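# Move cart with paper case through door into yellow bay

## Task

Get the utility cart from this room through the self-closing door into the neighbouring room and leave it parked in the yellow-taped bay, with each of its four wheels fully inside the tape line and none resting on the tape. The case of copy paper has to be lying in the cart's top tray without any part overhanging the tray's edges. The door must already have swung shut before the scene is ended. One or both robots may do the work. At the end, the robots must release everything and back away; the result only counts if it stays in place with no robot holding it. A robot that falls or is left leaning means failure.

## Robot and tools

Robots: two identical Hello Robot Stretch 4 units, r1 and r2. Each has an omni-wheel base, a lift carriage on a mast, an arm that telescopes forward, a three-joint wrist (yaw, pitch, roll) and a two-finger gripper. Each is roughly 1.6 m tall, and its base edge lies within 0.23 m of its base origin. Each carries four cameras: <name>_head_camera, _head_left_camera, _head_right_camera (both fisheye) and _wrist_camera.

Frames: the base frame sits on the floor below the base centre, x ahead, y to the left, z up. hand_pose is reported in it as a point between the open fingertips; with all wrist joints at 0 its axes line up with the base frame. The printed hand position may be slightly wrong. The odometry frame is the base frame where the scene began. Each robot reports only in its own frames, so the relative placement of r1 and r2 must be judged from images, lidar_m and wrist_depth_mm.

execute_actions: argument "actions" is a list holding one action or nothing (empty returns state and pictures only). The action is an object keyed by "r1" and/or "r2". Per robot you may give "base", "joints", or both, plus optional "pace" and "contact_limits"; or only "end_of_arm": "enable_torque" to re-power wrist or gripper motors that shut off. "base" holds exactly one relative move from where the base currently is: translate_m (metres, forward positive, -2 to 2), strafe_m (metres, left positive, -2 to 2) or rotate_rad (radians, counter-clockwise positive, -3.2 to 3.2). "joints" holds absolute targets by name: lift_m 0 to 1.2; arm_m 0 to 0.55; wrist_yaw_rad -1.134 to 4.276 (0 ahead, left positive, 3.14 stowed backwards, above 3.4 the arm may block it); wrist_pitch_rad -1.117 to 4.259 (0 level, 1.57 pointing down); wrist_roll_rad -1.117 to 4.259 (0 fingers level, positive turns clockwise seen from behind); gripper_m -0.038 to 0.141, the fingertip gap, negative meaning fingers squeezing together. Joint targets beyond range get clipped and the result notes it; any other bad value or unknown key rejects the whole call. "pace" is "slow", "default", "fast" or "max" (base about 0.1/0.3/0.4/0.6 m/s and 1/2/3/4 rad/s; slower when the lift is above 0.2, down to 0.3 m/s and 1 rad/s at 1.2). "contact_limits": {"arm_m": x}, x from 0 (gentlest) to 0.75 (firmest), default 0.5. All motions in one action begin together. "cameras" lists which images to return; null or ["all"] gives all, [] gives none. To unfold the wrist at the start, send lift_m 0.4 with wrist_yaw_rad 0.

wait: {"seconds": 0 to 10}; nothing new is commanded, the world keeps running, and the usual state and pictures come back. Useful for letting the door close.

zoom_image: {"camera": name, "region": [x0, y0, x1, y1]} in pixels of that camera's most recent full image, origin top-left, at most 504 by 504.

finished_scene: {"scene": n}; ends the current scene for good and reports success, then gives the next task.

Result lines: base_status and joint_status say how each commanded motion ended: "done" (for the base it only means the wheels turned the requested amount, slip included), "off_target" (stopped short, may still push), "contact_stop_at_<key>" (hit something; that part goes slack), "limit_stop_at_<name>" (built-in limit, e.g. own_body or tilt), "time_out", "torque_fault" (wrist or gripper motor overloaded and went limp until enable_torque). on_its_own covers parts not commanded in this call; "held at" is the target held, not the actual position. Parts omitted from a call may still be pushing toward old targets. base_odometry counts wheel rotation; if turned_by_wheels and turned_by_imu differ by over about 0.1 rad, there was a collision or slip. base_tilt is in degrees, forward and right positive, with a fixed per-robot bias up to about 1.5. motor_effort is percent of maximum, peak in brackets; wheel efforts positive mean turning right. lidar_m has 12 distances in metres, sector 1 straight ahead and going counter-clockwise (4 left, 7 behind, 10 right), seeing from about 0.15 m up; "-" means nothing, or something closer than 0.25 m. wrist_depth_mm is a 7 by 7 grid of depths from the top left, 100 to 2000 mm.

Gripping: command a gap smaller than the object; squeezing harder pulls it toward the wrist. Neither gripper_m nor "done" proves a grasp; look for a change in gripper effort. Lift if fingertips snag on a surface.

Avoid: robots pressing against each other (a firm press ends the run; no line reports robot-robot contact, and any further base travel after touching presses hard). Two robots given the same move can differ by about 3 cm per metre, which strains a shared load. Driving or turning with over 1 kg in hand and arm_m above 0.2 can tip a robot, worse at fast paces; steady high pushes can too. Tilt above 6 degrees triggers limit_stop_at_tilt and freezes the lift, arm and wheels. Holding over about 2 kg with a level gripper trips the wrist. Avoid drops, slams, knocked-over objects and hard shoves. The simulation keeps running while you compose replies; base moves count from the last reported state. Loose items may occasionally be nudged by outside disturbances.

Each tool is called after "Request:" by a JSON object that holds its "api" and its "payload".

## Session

Request:
{"api": "execute_actions", "payload": {"actions": []}}

Scene clock: 0.00 s.
r1.base_odometry: x=+0.000 y=+0.000 heading=+0.000 (m, m, rad; r1's odometry frame)
r1.turned_by_wheels: +0.000 (rad since the last result)
r1.turned_by_imu: +0.000 (rad since the last result)
r1.base_tilt: forward=+0.4 right=-0.6 (deg)
r1.lidar_m: 1.00 2.16 3.32 1.36 0.78 0.71 0.72 0.91 1.71 2.46 2.99 0.99
r1.base_status: not commanded
r1.joint_positions: lift_m=+0.165 arm_m=-0.002 wrist_yaw_rad=+3.118 wrist_pitch_rad=-0.003 wrist_roll_rad=-0.016 gripper_m=+0.057
r1.joint_status: not commanded
r1.motor_effort: lift_m=+19 arm_m=+0 wrist_yaw_rad=+0 wrist_pitch_rad=-6 wrist_roll_rad=-1 gripper_m=-3 wheel_0=+0 wheel_1=-1 wheel_2=+1 (%)
r1.hand_pose: x=-0.1172 y=+0.0941 z=+0.3440 quat_wxyz=(+0.012, +0.002, -0.008, +1.000) (m; r1's base frame)
r1.wrist_depth_mm: - 137 273 866 798 750 707 / - 116 146 854 788 759 707 / - 123 163 866 831 759 707 / 139 140 891 866 831 750 715 / 1118 1042 946 866 809 768 715 / 1025 1008 196 891 196 750 723 / 809 778 831 110 798 732 707
r2.base_odometry: x=+0.000 y=+0.000 heading=+0.000 (m, m, rad; r2's odometry frame)
r2.turned_by_wheels: +0.000 (rad since the last result)
r2.turned_by_imu: +0.000 (rad since the last result)
r2.base_tilt: forward=-0.4 right=+0.0 (deg)
r2.lidar_m: 2.20 1.39 1.53 2.93 2.70 2.27 1.44 1.31 1.31 1.62 2.04 2.07
r2.base_status: not commanded
r2.joint_positions: lift_m=+0.210 arm_m=-0.003 wrist_yaw_rad=+3.052 wrist_pitch_rad=+0.010 wrist_roll_rad=-0.006 gripper_m=+0.057
r2.joint_status: not commanded
r2.motor_effort: lift_m=+19 arm_m=-1 wrist_yaw_rad=+2 wrist_pitch_rad=-7 wrist_roll_rad=-2 gripper_m=-4 wheel_0=+0 wheel_1=+0 wheel_2=+0 (%)
r2.hand_pose: x=-0.1112 y=+0.1129 z=+0.3853 quat_wxyz=(+0.045, -0.005, -0.003, +0.999) (m; r2's base frame)
r2.wrist_depth_mm: 135 138 1708 - - - - / - 138 1708 - - - - / 108 138 286 - - - - / 124 140 1708 - - - - / 1205 1430 1661 - - - - / 1229 1336 189 1464 193 1464 1464 / 991 931 976 124 991 917 976
pictures: r1_head_camera, r1_head_left_camera, r1_head_right_camera, r1_wrist_camera, r2_head_camera, r2_head_left_camera, r2_head_right_camera, r2_wrist_camera
Images, in order (width x height): r1_head_camera 420x560, r1_head_left_camera 420x672, r1_head_right_camera 420x672, r1_wrist_camera 616x392, r2_head_camera 420x560, r2_head_left_camera 420x672, r2_head_right_camera 420x672, r2_wrist_camera 616x392.

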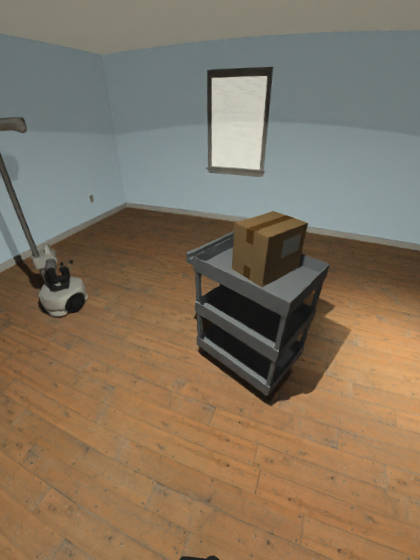

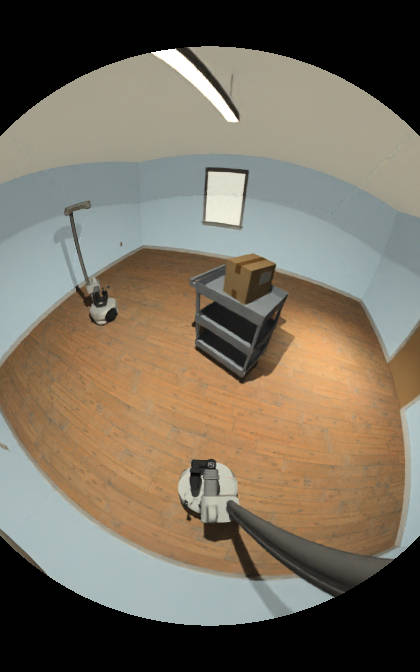

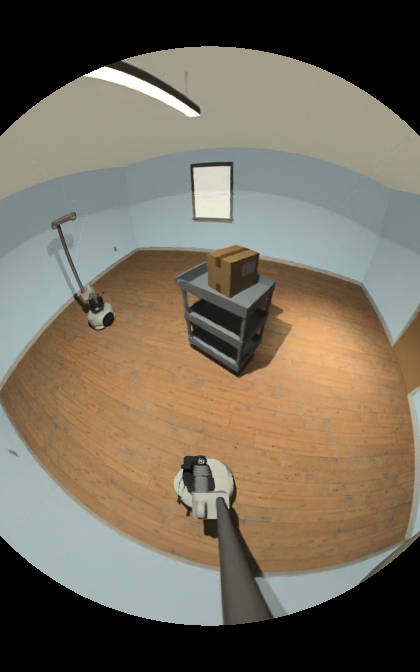

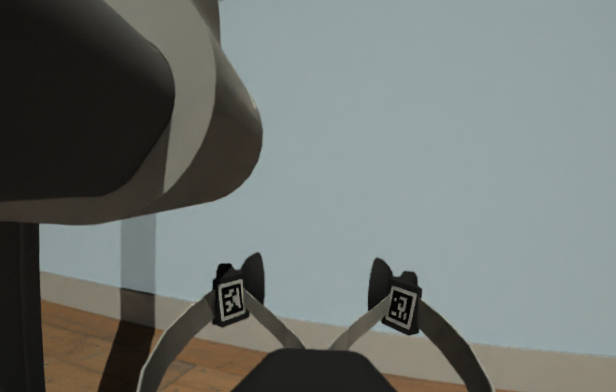

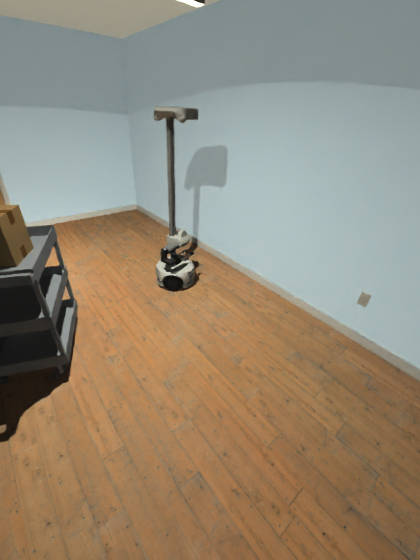

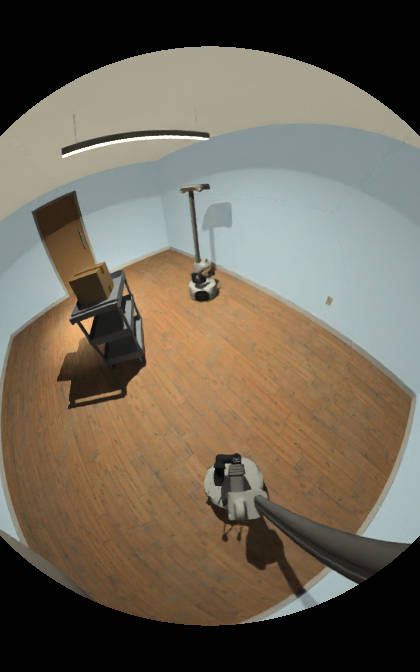

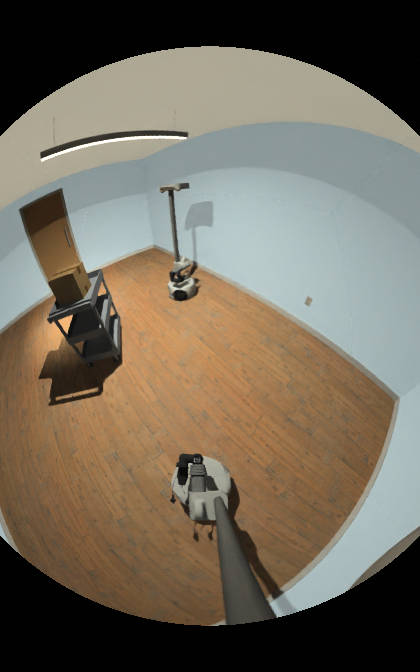

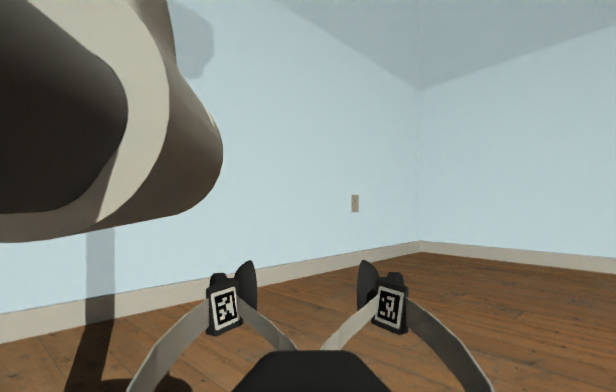

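Request:
{"api": "zoom_image", "payload": {"camera": "r2_head_left_camera", "region": [10, 170, 190, 410]}}

Request:
{"api": "zoom_image", "payload": {"camera": "r1_head_camera", "region": [170, 190, 370, 420]}}

Request:
{"api": "zoom_image", "payload": {"camera": "r1_head_left_camera", "region": [300, 260, 420, 480]}}

Region (10, 170, 190, 410) of r2_head_left_camera's 420x672 image, scaled by 2.100, with more detail than that image has; it fills the left 378 columns of this view, and the rest is white.

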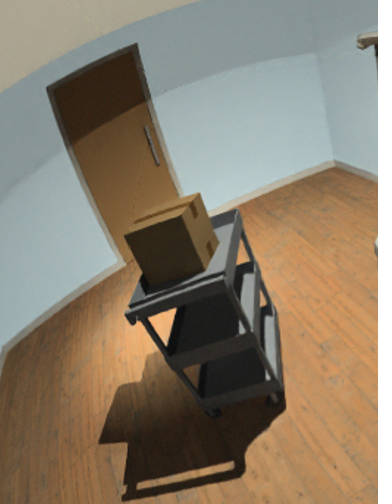

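Region (170, 190, 370, 420) of r1_head_camera's 420x560 image, scaled by 2.191, with more detail than that image has; it fills the left 438 columns of this view, and the rest is white.

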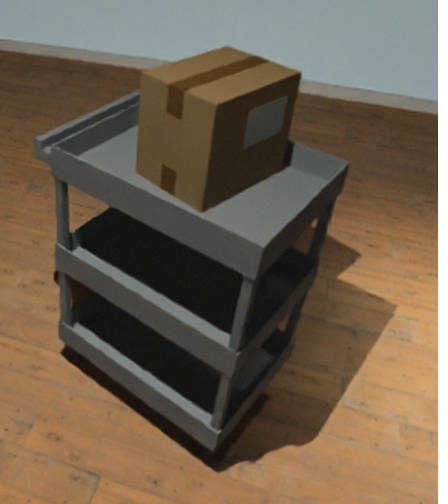

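Region (300, 260, 420, 480) of r1_head_left_camera's 420x672 image, scaled by 2.291, with more detail than that image has; it fills the left 275 columns of this view, and the rest is white.

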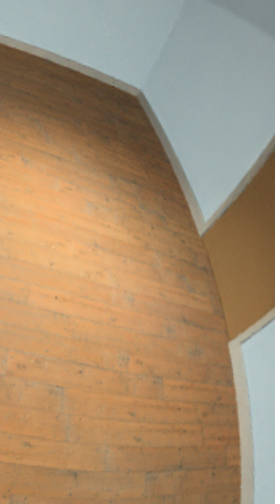

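Request:
{"api": "zoom_image", "payload": {"camera": "r2_head_left_camera", "region": [55, 250, 145, 340]}}

Request:
{"api": "zoom_image", "payload": {"camera": "r1_head_camera", "region": [180, 200, 340, 320]}}

Request:
{"api": "zoom_image", "payload": {"camera": "r2_head_camera", "region": [0, 160, 140, 420]}}

Region (55, 250, 145, 340) of r2_head_left_camera's 420x672 image, scaled by 5.600, with more detail than that image has.

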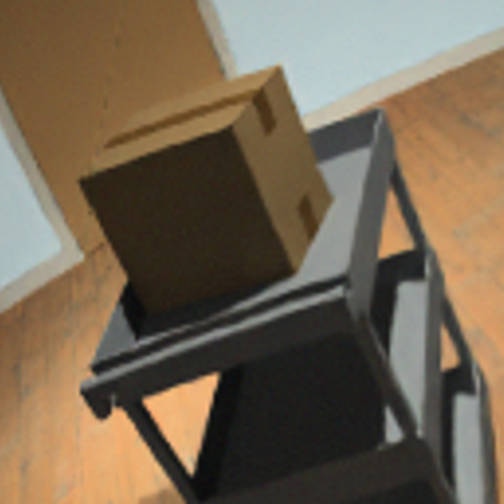

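Region (180, 200, 340, 320) of r1_head_camera's 420x560 image, scaled by 3.150, with more detail than that image has; it fills the top 378 rows of this view, and the rest is white.

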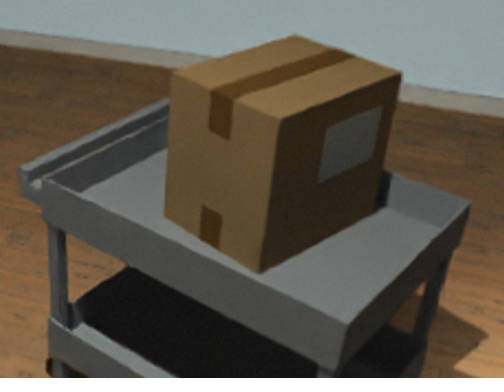

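Region (0, 160, 140, 420) of r2_head_camera's 420x560 image, scaled by 1.938, with more detail than that image has; it fills the left 271 columns of this view, and the rest is white.

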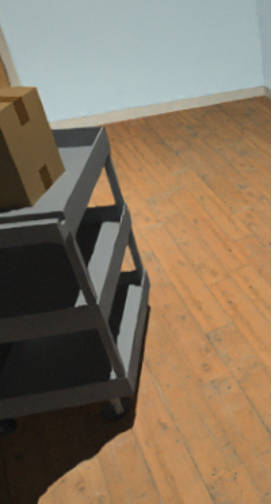

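Request:
{"api": "zoom_image", "payload": {"camera": "r1_head_camera", "region": [190, 300, 330, 420]}}

Request:
{"api": "zoom_image", "payload": {"camera": "r2_head_camera", "region": [0, 300, 100, 400]}}

Region (190, 300, 330, 420) of r1_head_camera's 420x560 image, scaled by 3.600, with more detail than that image has; it fills the top 432 rows of this view, and the rest is white.

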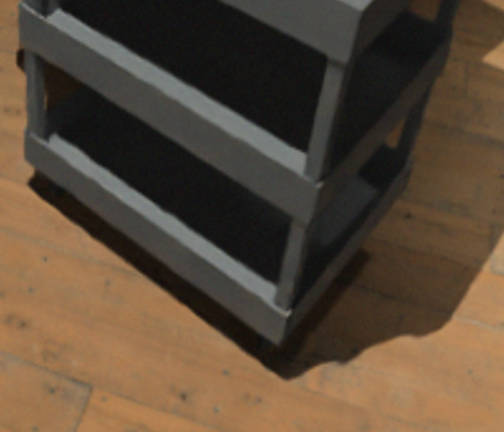

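Region (0, 300, 100, 400) of r2_head_camera's 420x560 image, scaled by 5.040, with more detail than that image has.

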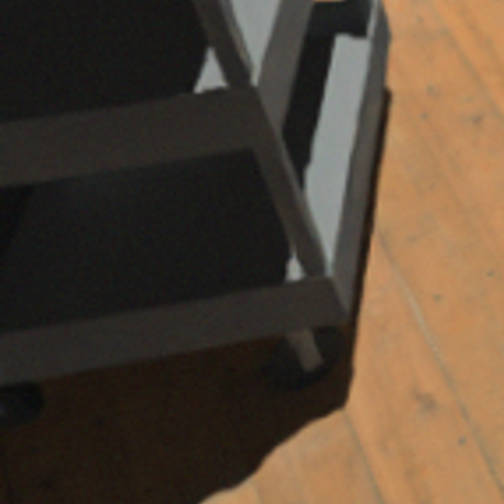

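Request:
{"api": "execute_actions", "payload": {"actions": [], "cameras": []}}

Request:
{"api": "wait", "payload": {"seconds": 0.3}}

Scene clock: 77.10 s.
r1.base_odometry: x=+0.000 y=+0.000 heading=+0.000 (m, m, rad; r1's odometry frame)
r1.turned_by_wheels: +0.000 (rad since the last result)
r1.turned_by_imu: -0.001 (rad since the last result)
r1.base_tilt: forward=+0.4 right=-0.6 (deg)
r1.lidar_m: 1.02 2.17 3.33 1.34 0.82 0.70 0.73 0.89 1.71 2.47 2.96 0.98
r1.base_status: not commanded
r1.joint_positions: lift_m=+0.165 arm_m=-0.002 wrist_yaw_rad=+3.118 wrist_pitch_rad=-0.003 wrist_roll_rad=-0.016 gripper_m=+0.057
r1.joint_status: not commanded
r1.motor_effort: lift_m=+19 arm_m=+0 wrist_yaw_rad=+0 wrist_pitch_rad=-6 wrist_roll_rad=+0 gripper_m=-4 wheel_0=+0 wheel_1=-1 wheel_2=+1 (%)
r1.hand_pose: x=-0.1172 y=+0.0941 z=+0.3440 quat_wxyz=(+0.012, +0.002, -0.008, +1.000) (m; r1's base frame)
r1.wrist_depth_mm: - 137 276 878 809 759 707 / - 116 147 866 809 759 723 / - 123 163 878 809 750 732 / 139 139 904 854 809 759 707 / 1118 1042 931 878 809 759 715 / 1025 1025 195 878 196 759 723 / 798 778 831 110 798 732 723
r2.base_odometry: x=+0.000 y=+0.000 heading=+0.000 (m, m, rad; r2's odometry frame)
r2.turned_by_wheels: +0.000 (rad since the last result)
r2.turned_by_imu: +0.001 (rad since the last result)
r2.base_tilt: forward=-0.4 right=+0.0 (deg)
r2.lidar_m: 2.22 1.41 1.53 2.93 2.70 2.26 1.44 1.31 1.33 1.64 2.03 2.06
r2.base_status: not commanded
r2.joint_positions: lift_m=+0.210 arm_m=-0.003 wrist_yaw_rad=+3.052 wrist_pitch_rad=+0.010 wrist_roll_rad=-0.006 gripper_m=+0.057
r2.joint_status: not commanded
r2.motor_effort: lift_m=+19 arm_m=-1 wrist_yaw_rad=+1 wrist_pitch_rad=-5 wrist_roll_rad=-2 gripper_m=-4 wheel_0=+0 wheel_1=+0 wheel_2=+0 (%)
r2.hand_pose: x=-0.1112 y=+0.1129 z=+0.3853 quat_wxyz=(+0.045, -0.005, -0.003, +0.999) (m; r2's base frame)
r2.wrist_depth_mm: 136 138 1708 - - - - / - 138 1708 - - - - / 108 138 286 - - - - / 124 140 1661 - - - - / 1205 1430 1661 - - - - / 1205 1366 189 1464 192 1464 1499 / 991 931 976 124 976 917 976
pictures: none
No camera images: the call's "cameras" was empty. Leave "cameras" out to get every camera's image.

Scene clock: 77.40 s.
r1.base_odometry: x=+0.000 y=+0.000 heading=+0.000 (m, m, rad; r1's odometry frame)
r1.turned_by_wheels: +0.000 (rad since the last result)
r1.turned_by_imu: +0.000 (rad since the last result)
r1.base_tilt: forward=+0.3 right=-0.6 (deg)
r1.lidar_m: 1.00 2.17 3.32 1.33 0.83 0.72 0.73 0.87 1.74 2.47 2.96 0.99
r1.base_status: not commanded
r1.joint_positions: lift_m=+0.165 arm_m=-0.002 wrist_yaw_rad=+3.118 wrist_pitch_rad=-0.003 wrist_roll_rad=-0.016 gripper_m=+0.057
r1.joint_status: not commanded
r1.motor_effort: lift_m=+19 arm_m=+0 wrist_yaw_rad=+0 wrist_pitch_rad=-7 wrist_roll_rad=+0 gripper_m=-4 wheel_0=+0 wheel_1=-1 wheel_2=+1 (%)
r1.hand_pose: x=-0.1172 y=+0.0941 z=+0.3440 quat_wxyz=(+0.012, +0.002, -0.008, +1.000) (m; r1's base frame)
r1.wrist_depth_mm: - 137 274 866 809 750 715 / - 116 146 878 798 750 707 / - 124 163 878 798 759 715 / 139 139 904 878 820 768 715 / 1118 1042 960 878 798 741 723 / 1025 1008 195 866 196 759 732 / 798 778 842 110 788 715 707
r2.base_odometry: x=+0.000 y=+0.000 heading=+0.000 (m, m, rad; r2's odometry frame)
r2.turned_by_wheels: +0.000 (rad since the last result)
r2.turned_by_imu: +0.000 (rad since the last result)
r2.base_tilt: forward=-0.3 right=+0.0 (deg)
r2.lidar_m: 2.22 1.40 1.50 2.94 2.71 2.25 1.44 1.29 1.32 1.63 2.05 2.07
r2.base_status: not commanded
r2.joint_positions: lift_m=+0.210 arm_m=-0.003 wrist_yaw_rad=+3.052 wrist_pitch_rad=+0.010 wrist_roll_rad=-0.006 gripper_m=+0.057
r2.joint_status: not commanded
r2.motor_effort: lift_m=+19 arm_m=-1 wrist_yaw_rad=+1 wrist_pitch_rad=-7 wrist_roll_rad=-1 gripper_m=-5 wheel_0=+0 wheel_1=+0 wheel_2=+0 (%)
r2.hand_pose: x=-0.1112 y=+0.1129 z=+0.3853 quat_wxyz=(+0.045, -0.005, -0.003, +0.999) (m; r2's base frame)
r2.wrist_depth_mm: 135 138 1708 - - - - / - 138 1708 - - - - / 108 138 287 - - - - / 124 140 1708 - - - - / 1229 1430 1618 - - - - / 1205 1366 189 1499 194 1464 1430 / 976 917 991 124 976 917 976
wait: 0.30 s; at rest by 0.27 s
pictures: r1_head_camera, r1_head_left_camera, r1_head_right_camera, r1_wrist_camera, r2_head_camera, r2_head_left_camera, r2_head_right_camera, r2_wrist_camera
Images, in order (width x height): r1_head_camera 420x560, r1_head_left_camera 420x672, r1_head_right_camera 420x672, r1_wrist_camera 616x392, r2_head_camera 420x560, r2_head_left_camera 420x672, r2_head_right_camera 420x672, r2_wrist_camera 616x392.

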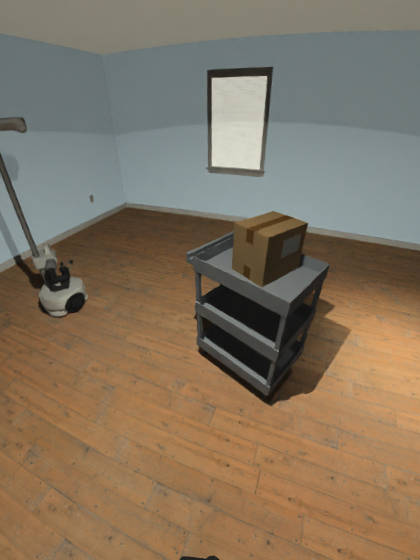

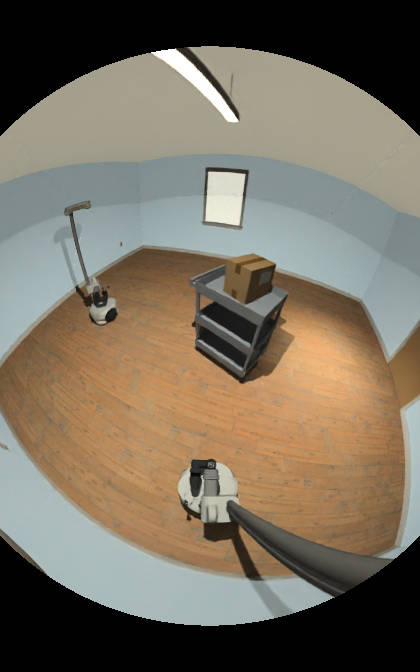

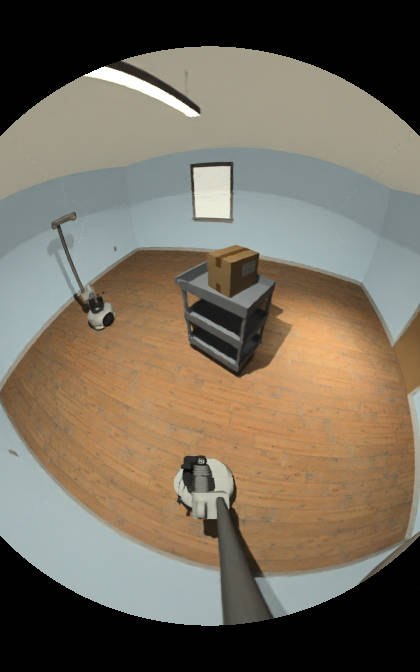

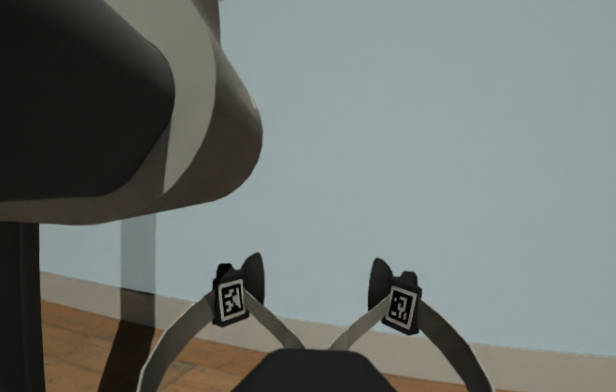

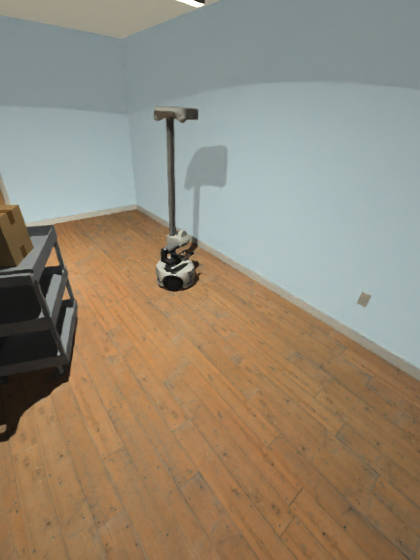

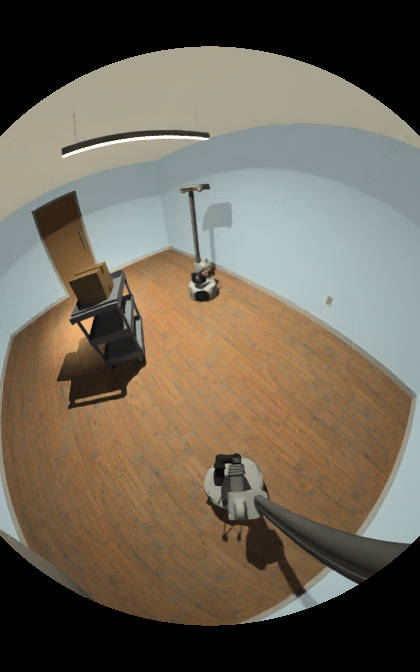

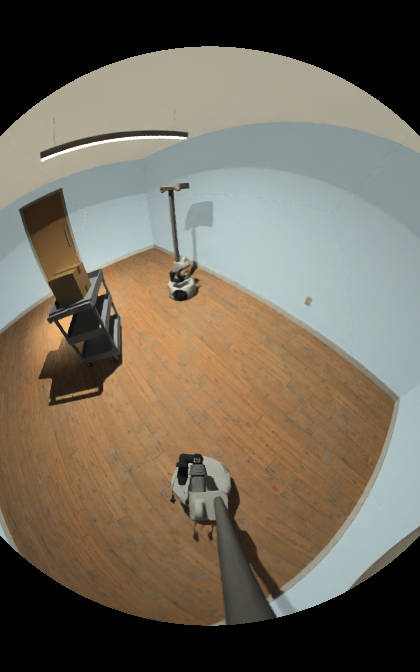

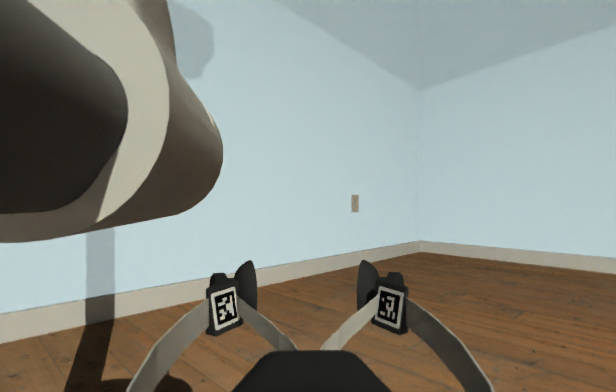

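Request:
{"api": "execute_actions", "payload": {"actions": [{"r1": {"base": {"rotate_rad": -1.012}, "pace": "max"}, "r2": {"base": {"rotate_rad": 0.288}, "joints": {"lift_m": 0.2}, "pace": "max"}}], "cameras": ["r1_head_camera", "r2_head_camera"]}}

Scene clock: 82.20 s.
r1.base_odometry: x=+0.000 y=+0.000 heading=-1.012 (m, m, rad; r1's odometry frame)
r1.turned_by_wheels: -1.012 (rad since the last result)
r1.turned_by_imu: -1.004 (rad since the last result)
r1.base_tilt: forward=+0.4 right=-0.7 (deg)
r1.lidar_m: 3.08 0.98 1.04 2.20 3.34 1.28 0.80 0.71 0.74 0.91 1.83 2.48
r1.base_status: done
r1.joint_positions: lift_m=+0.165 arm_m=-0.002 wrist_yaw_rad=+3.118 wrist_pitch_rad=-0.003 wrist_roll_rad=-0.016 gripper_m=+0.057
r1.joint_status: not commanded
r1.motor_effort: lift_m=+19(19) arm_m=+0(0) wrist_yaw_rad=+0(0) wrist_pitch_rad=-7(7) wrist_roll_rad=+0(0) gripper_m=-3(4) wheel_0=-1(8) wheel_1=-1(11) wheel_2=-2(11) (%)
r1.hand_pose: x=-0.1172 y=+0.0941 z=+0.3440 quat_wxyz=(+0.012, +0.002, -0.008, +1.000) (m; r1's base frame)
r1.wrist_depth_mm: - 137 276 1138 1366 1756 - / - 116 146 1138 1397 1863 - / - 124 163 1160 1366 1808 - / 139 139 931 1182 1430 1921 - / 750 842 946 1160 1430 1808 - / 750 842 195 1138 196 1308 1255 / 741 778 842 110 904 831 904
r2.base_odometry: x=+0.000 y=+0.000 heading=+0.288 (m, m, rad; r2's odometry frame)
r2.turned_by_wheels: +0.288 (rad since the last result)
r2.turned_by_imu: +0.283 (rad since the last result)
r2.base_tilt: forward=-0.3 right=+0.1 (deg)
r2.lidar_m: 1.84 1.40 3.44 2.73 2.71 1.69 1.34 1.30 1.43 2.08 2.03 2.22
r2.base_status: done
r2.joint_positions: lift_m=+0.200 arm_m=-0.003 wrist_yaw_rad=+3.052 wrist_pitch_rad=+0.010 wrist_roll_rad=-0.006 gripper_m=+0.057
r2.joint_status: all done
r2.motor_effort: lift_m=+18(19) arm_m=-1(1) wrist_yaw_rad=+1(1) wrist_pitch_rad=-7(8) wrist_roll_rad=-1(0) gripper_m=-2(3) wheel_0=+1(7) wheel_1=+2(10) wheel_2=+2(5) (%)
r2.hand_pose: x=-0.1111 y=+0.1129 z=+0.3753 quat_wxyz=(+0.045, -0.005, -0.003, +0.999) (m; r2's base frame)
r2.wrist_depth_mm: 135 138 1499 1661 1921 - - / - 138 1537 1661 1921 - - / 108 138 285 1708 1921 - - / 124 141 1499 1661 1921 - - / 1205 1336 1464 1661 1983 - - / 1205 1308 188 1464 192 1430 1430 / 946 904 960 124 960 904 976
pictures: r1_head_camera, r2_head_camera
Images, in order (width x height): r1_head_camera 420x560, r2_head_camera 420x560.

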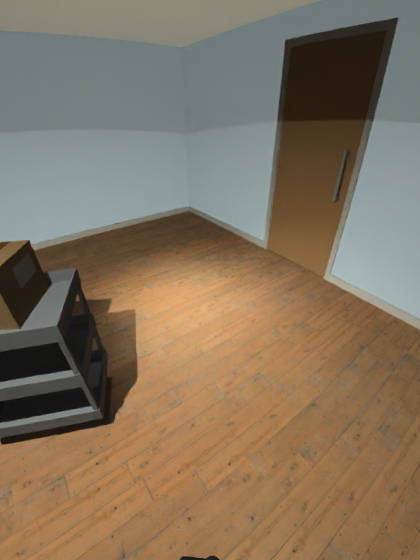

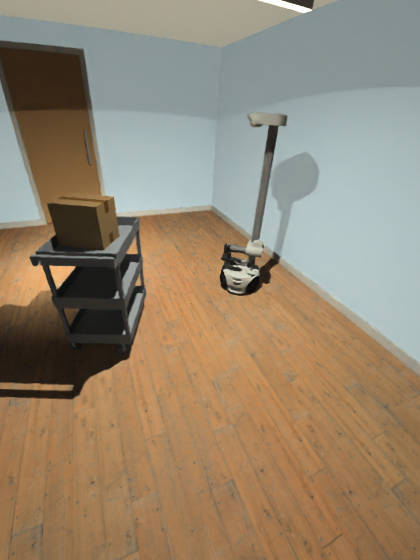

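Request:
{"api": "zoom_image", "payload": {"camera": "r1_head_camera", "region": [170, 130, 370, 300]}}

Request:
{"api": "zoom_image", "payload": {"camera": "r2_head_camera", "region": [20, 190, 180, 370]}}

Region (170, 130, 370, 300) of r1_head_camera's 420x560 image, scaled by 2.520, with more detail than that image has; it fills the top 428 rows of this view, and the rest is white.

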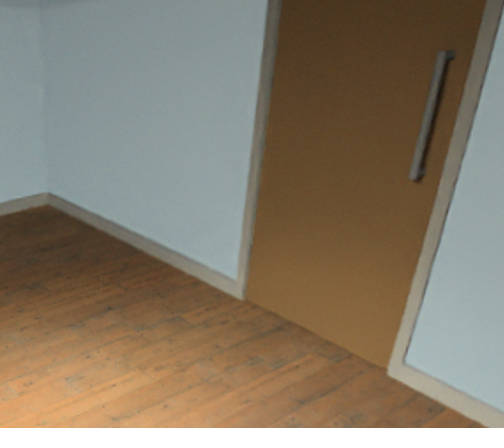

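Region (20, 190, 180, 370) of r2_head_camera's 420x560 image, scaled by 2.800, with more detail than that image has.

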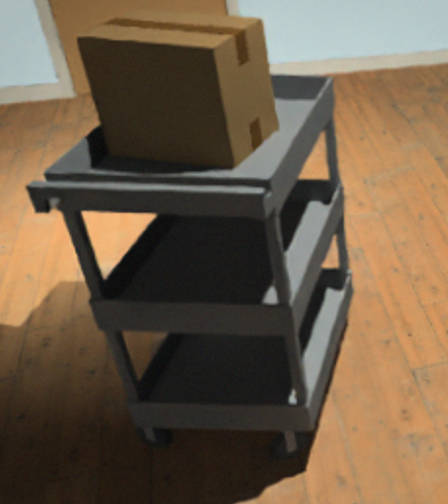

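Request:
{"api": "execute_actions", "payload": {"actions": [{"r1": {"base": {"translate_m": 2.0}, "joints": {"lift_m": 0.78, "wrist_yaw_rad": 0.555, "gripper_m": 0.12}, "pace": "max"}, "r2": {"base": {"translate_m": 1.18}, "joints": {"lift_m": 0.5, "wrist_yaw_rad": 0.0, "gripper_m": 0.11}, "pace": "fast"}}], "cameras": ["r1_head_camera", "r2_head_camera", "r2_wrist_camera"]}}

Scene clock: 99.37 s.
r1.base_odometry: x=+1.060 y=-1.696 heading=-1.012 (m, m, rad; r1's odometry frame)
r1.turned_by_wheels: +0.000 (rad since the last result)
r1.turned_by_imu: -0.006 (rad since the last result)
r1.base_tilt: forward=+0.3 right=-0.7 (deg)
r1.lidar_m: 1.48 2.41 2.47 3.02 1.15 1.12 2.54 2.31 2.08 1.27 1.13 1.18
r1.base_status: done
r1.joint_positions: lift_m=+0.780 arm_m=-0.002 wrist_yaw_rad=+0.555 wrist_pitch_rad=-0.004 wrist_roll_rad=-0.016 gripper_m=+0.120
r1.joint_status: all done
r1.motor_effort: lift_m=+21(24) arm_m=+0(0) wrist_yaw_rad=-1(9) wrist_pitch_rad=-7(8) wrist_roll_rad=+0(0) gripper_m=+0(2) wheel_0=+0(8) wheel_1=+0(10) wheel_2=+1(14) (%)
r1.hand_pose: x=+0.4604 y=+0.0778 z=+0.9591 quat_wxyz=(+0.962, -0.007, -0.004, +0.274) (m; r1's base frame)
r1.wrist_depth_mm: - - - - - 1756 1308 / - - - - - 1756 1308 / - - - - - 1756 1281 / - - - - - 1756 1281 / - - - - - 1708 1255 / - - - - - 1397 1229 / - 1983 - 110 - 1499 1255
r2.base_odometry: x=+1.131 y=+0.336 heading=+0.288 (m, m, rad; r2's odometry frame)
r2.turned_by_wheels: +0.000 (rad since the last result)
r2.turned_by_imu: +0.001 (rad since the last result)
r2.base_tilt: forward=-0.4 right=+0.2 (deg)
r2.lidar_m: 2.68 0.68 0.47 0.57 3.10 3.08 2.44 2.40 2.02 1.63 1.59 1.76
r2.base_status: done
r2.joint_positions: lift_m=+0.500 arm_m=-0.003 wrist_yaw_rad=+0.000 wrist_pitch_rad=+0.010 wrist_roll_rad=-0.006 gripper_m=+0.110
r2.joint_status: all done
r2.motor_effort: lift_m=+21(24) arm_m=-1(1) wrist_yaw_rad=+1(6) wrist_pitch_rad=-8(7) wrist_roll_rad=-2(2) gripper_m=+2(4) wheel_0=+0(8) wheel_1=+0(6) wheel_2=+0(6) (%)
r2.hand_pose: x=+0.4568 y=-0.0874 z=+0.6752 quat_wxyz=(+1.000, -0.003, +0.005, +0.000) (m; r2's base frame)
r2.wrist_depth_mm: - - - - - 1756 1366 / - - - - - 1756 1397 / - - - - - 1808 1397 / - - - - - 1756 1366 / - - - - - 1756 1430 / - - 211 - 199 1708 1397 / 1618 1499 1618 125 1576 1499 1397
pictures: r1_head_camera, r2_head_camera, r2_wrist_camera
Images, in order (width x height): r1_head_camera 420x560, r2_head_camera 420x560, r2_wrist_camera 616x392.

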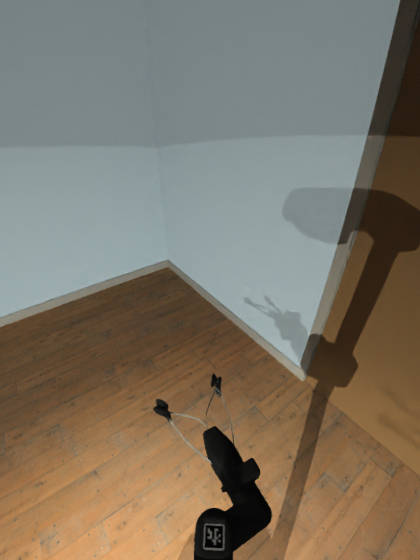

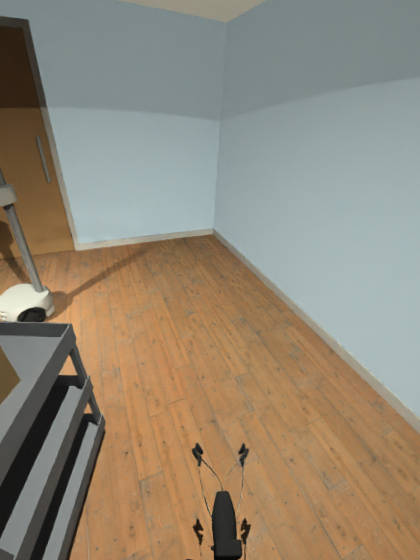

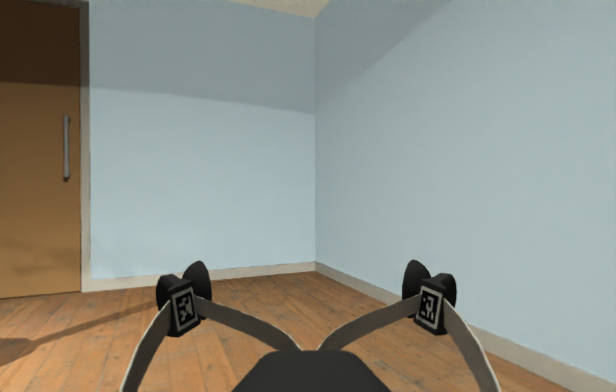

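Request:
{"api": "zoom_image", "payload": {"camera": "r2_head_camera", "region": [0, 300, 160, 480]}}

Region (0, 300, 160, 480) of r2_head_camera's 420x560 image, scaled by 2.800, with more detail than that image has.

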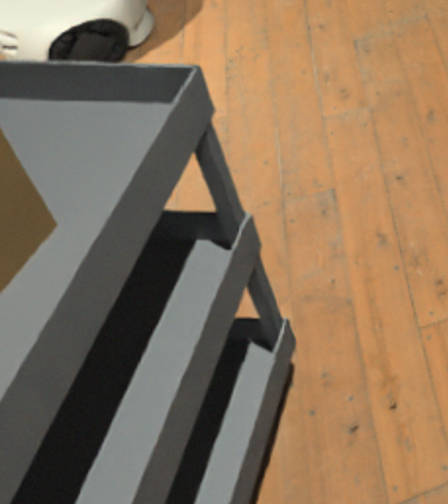

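Request:
{"api": "execute_actions", "payload": {"actions": [{"r1": {"base": {"rotate_rad": -1.75}, "joints": {"arm_m": 0.2}, "pace": "max"}, "r2": {"base": {"rotate_rad": 0.67}, "joints": {"lift_m": 0.48, "wrist_yaw_rad": -0.07, "arm_m": 0.27}, "pace": "fast"}}], "cameras": ["r1_head_camera", "r1_wrist_camera", "r2_head_camera", "r2_wrist_camera"]}}

Scene clock: 106.13 s.
r1.base_odometry: x=+1.060 y=-1.696 heading=-2.763 (m, m, rad; r1's odometry frame)
r1.turned_by_wheels: -1.750 (rad since the last result)
r1.turned_by_imu: -1.734 (rad since the last result)
r1.base_tilt: forward=+0.4 right=-0.6 (deg)
r1.lidar_m: 1.44 1.15 1.16 1.31 2.14 2.41 2.72 4.60 1.14 2.80 2.29 2.27
r1.base_status: done
r1.joint_positions: lift_m=+0.780 arm_m=+0.199 wrist_yaw_rad=+0.555 wrist_pitch_rad=-0.003 wrist_roll_rad=-0.016 gripper_m=+0.120
r1.joint_status: all done
r1.motor_effort: lift_m=+20(21) arm_m=+7(7) wrist_yaw_rad=+0(2) wrist_pitch_rad=-7(7) wrist_roll_rad=+0(0) gripper_m=-1(0) wheel_0=-2(7) wheel_1=-1(8) wheel_2=+0(8) (%)
r1.hand_pose: x=+0.6608 y=+0.0777 z=+0.9591 quat_wxyz=(+0.962, -0.007, -0.004, +0.274) (m; r1's base frame)
r1.wrist_depth_mm: 778 831 866 946 1008 1098 1160 / 788 842 878 960 1008 1118 1182 / 798 842 891 976 1025 1118 1205 / 798 842 891 946 1025 1098 1229 / 788 842 917 976 1060 1138 1255 / 809 854 904 960 1025 1138 1229 / 820 854 960 110 1060 1138 1229
r2.base_odometry: x=+1.131 y=+0.336 heading=+0.958 (m, m, rad; r2's odometry frame)
r2.turned_by_wheels: +0.670 (rad since the last result)
r2.turned_by_imu: +0.657 (rad since the last result)
r2.base_tilt: forward=-0.3 right=-0.2 (deg)
r2.lidar_m: 0.59 0.47 3.12 3.10 2.77 2.41 2.43 1.86 1.60 1.60 1.88 3.34
r2.base_status: done
r2.joint_positions: lift_m=+0.480 arm_m=+0.269 wrist_yaw_rad=-0.070 wrist_pitch_rad=+0.010 wrist_roll_rad=-0.006 gripper_m=+0.110
r2.joint_status: all done
r2.motor_effort: lift_m=+18(18) arm_m=+5(5) wrist_yaw_rad=+0(3) wrist_pitch_rad=-6(7) wrist_roll_rad=-1(2) gripper_m=-2(3) wheel_0=+0(7) wheel_1=+1(8) wheel_2=+0(9) (%)
r2.hand_pose: x=+0.7216 y=-0.1073 z=+0.6554 quat_wxyz=(+0.999, -0.003, +0.005, -0.035) (m; r2's base frame)
r2.wrist_depth_mm: 205 248 330 - - - - / 216 252 317 - - - - / 404 407 410 - - - - / - - - - - - - / - - - - - - - / 634 640 211 1921 199 - - / 530 496 488 126 1576 1499 1537
pictures: r1_head_camera, r1_wrist_camera, r2_head_camera, r2_wrist_camera
Images, in order (width x height): r1_head_camera 420x560, r1_wrist_camera 616x392, r2_head_camera 420x560, r2_wrist_camera 616x392.

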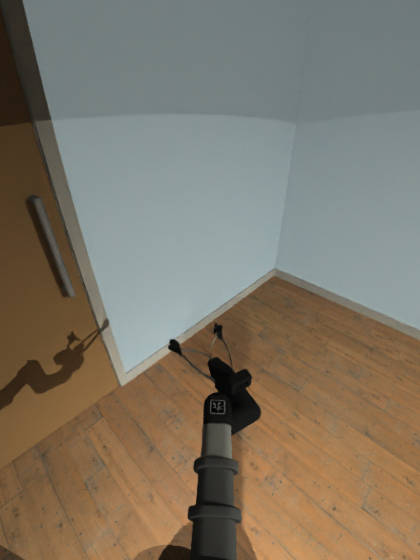

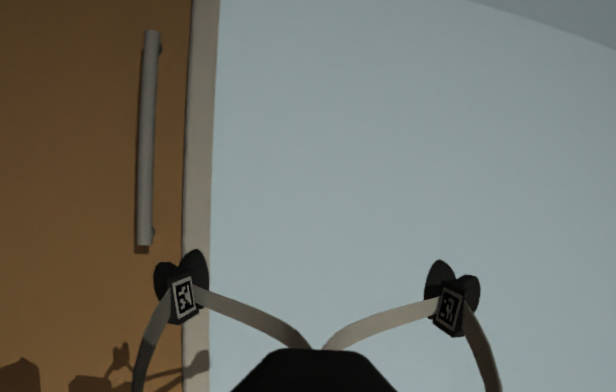

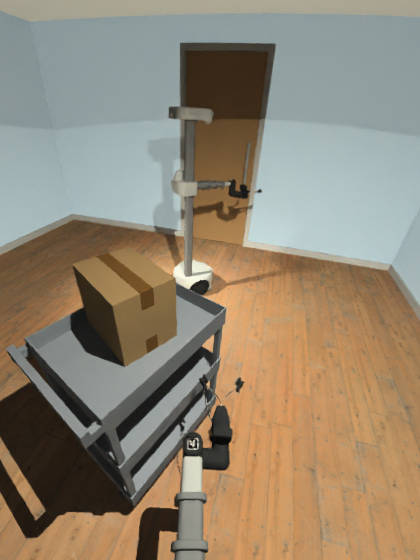

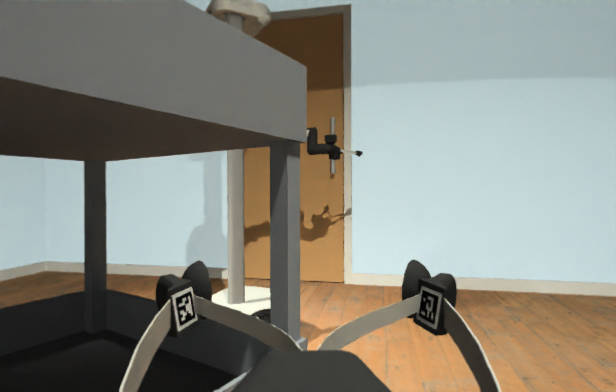

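Request:
{"api": "execute_actions", "payload": {"actions": [{"r1": {"base": {"strafe_m": 0.51}, "joints": {"arm_m": 0.375}, "pace": "max"}, "r2": {"joints": {"wrist_yaw_rad": -0.035, "arm_m": 0.472, "gripper_m": 0.0}, "pace": "max"}}], "cameras": ["r1_head_camera", "r1_wrist_camera", "r2_head_camera", "r2_wrist_camera"]}}

Scene clock: 119.00 s.
r1.base_odometry: x=+1.249 y=-2.170 heading=-2.763 (m, m, rad; r1's odometry frame)
r1.turned_by_wheels: +0.000 (rad since the last result)
r1.turned_by_imu: +0.000 (rad since the last result)
r1.base_tilt: forward=+0.3 right=-0.6 (deg)
r1.lidar_m: 0.95 0.78 0.77 0.89 1.46 2.09 2.37 3.88 1.58 1.81 2.64 1.85
r1.base_status: done
r1.joint_positions: lift_m=+0.780 arm_m=+0.374 wrist_yaw_rad=+0.555 wrist_pitch_rad=-0.003 wrist_roll_rad=-0.016 gripper_m=+0.120
r1.joint_status: all done
r1.motor_effort: lift_m=+21(21) arm_m=+8(8) wrist_yaw_rad=+0(2) wrist_pitch_rad=-6(7) wrist_roll_rad=+0(0) gripper_m=+0(1) wheel_0=+0(10) wheel_1=-2(12) wheel_2=+1(1) (%)
r1.hand_pose: x=+0.8357 y=+0.0777 z=+0.9591 quat_wxyz=(+0.962, -0.007, -0.004, +0.274) (m; r1's base frame)
r1.wrist_depth_mm: 359 375 407 427 449 500 525 / 362 384 410 424 455 504 544 / 364 387 410 424 455 500 539 / 366 389 413 424 455 512 549 / 368 392 415 433 459 521 549 / 370 384 413 433 455 517 559 / 375 387 421 110 469 512 564
r2.base_odometry: x=+1.131 y=+0.336 heading=+0.958 (m, m, rad; r2's odometry frame)
r2.turned_by_wheels: +0.000 (rad since the last result)
r2.turned_by_imu: +0.001 (rad since the last result)
r2.base_tilt: forward=-0.2 right=+0.0 (deg)
r2.lidar_m: 0.57 0.48 3.14 3.12 2.77 2.43 2.42 1.83 1.60 1.59 1.89 3.35
r2.base_status: not commanded
r2.joint_positions: lift_m=+0.480 arm_m=+0.472 wrist_yaw_rad=-0.032 wrist_pitch_rad=+0.010 wrist_roll_rad=-0.006 gripper_m=+0.001
r2.joint_status: all done
r2.motor_effort: lift_m=+18(18) arm_m=+2(6) wrist_yaw_rad=-6(7) wrist_pitch_rad=-8(7) wrist_roll_rad=-2(1) gripper_m=-23(24) wheel_0=-1(2) wheel_1=-1(1) wheel_2=+1(1) (%)
r2.hand_pose: x=+0.9281 y=-0.0967 z=+0.6553 quat_wxyz=(+1.000, -0.003, +0.005, -0.016) (m; r2's base frame)
r2.wrist_depth_mm: 135 135 145 183 - - - / 204 204 204 204 - - - / 410 - - 213 - - - / - - - 213 - - - / - - - 213 - - - / - - 183 208 184 - - / 449 343 1576 124 1499 1366 1576
pictures: r1_head_camera, r1_wrist_camera, r2_head_camera, r2_wrist_camera
Images, in order (width x height): r1_head_camera 420x560, r1_wrist_camera 616x392, r2_head_camera 420x560, r2_wrist_camera 616x392.

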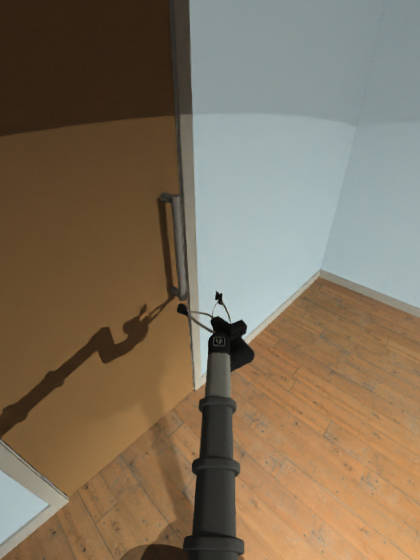

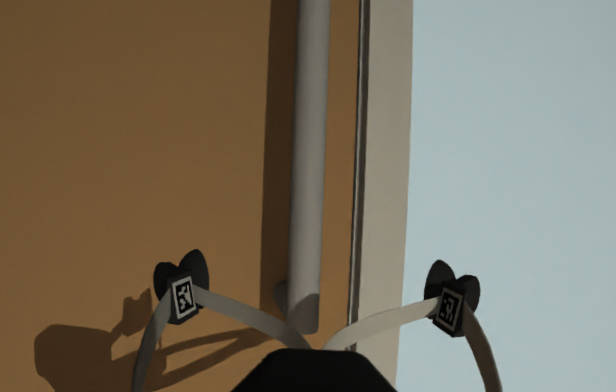

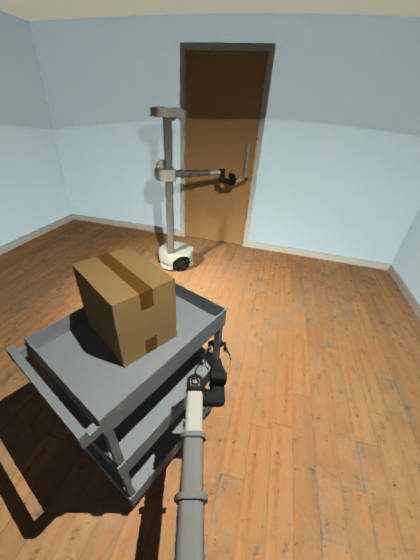

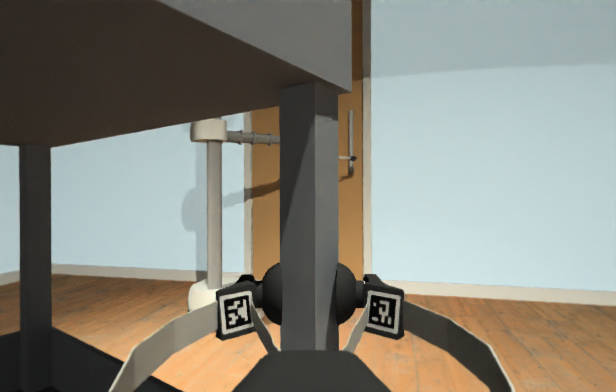

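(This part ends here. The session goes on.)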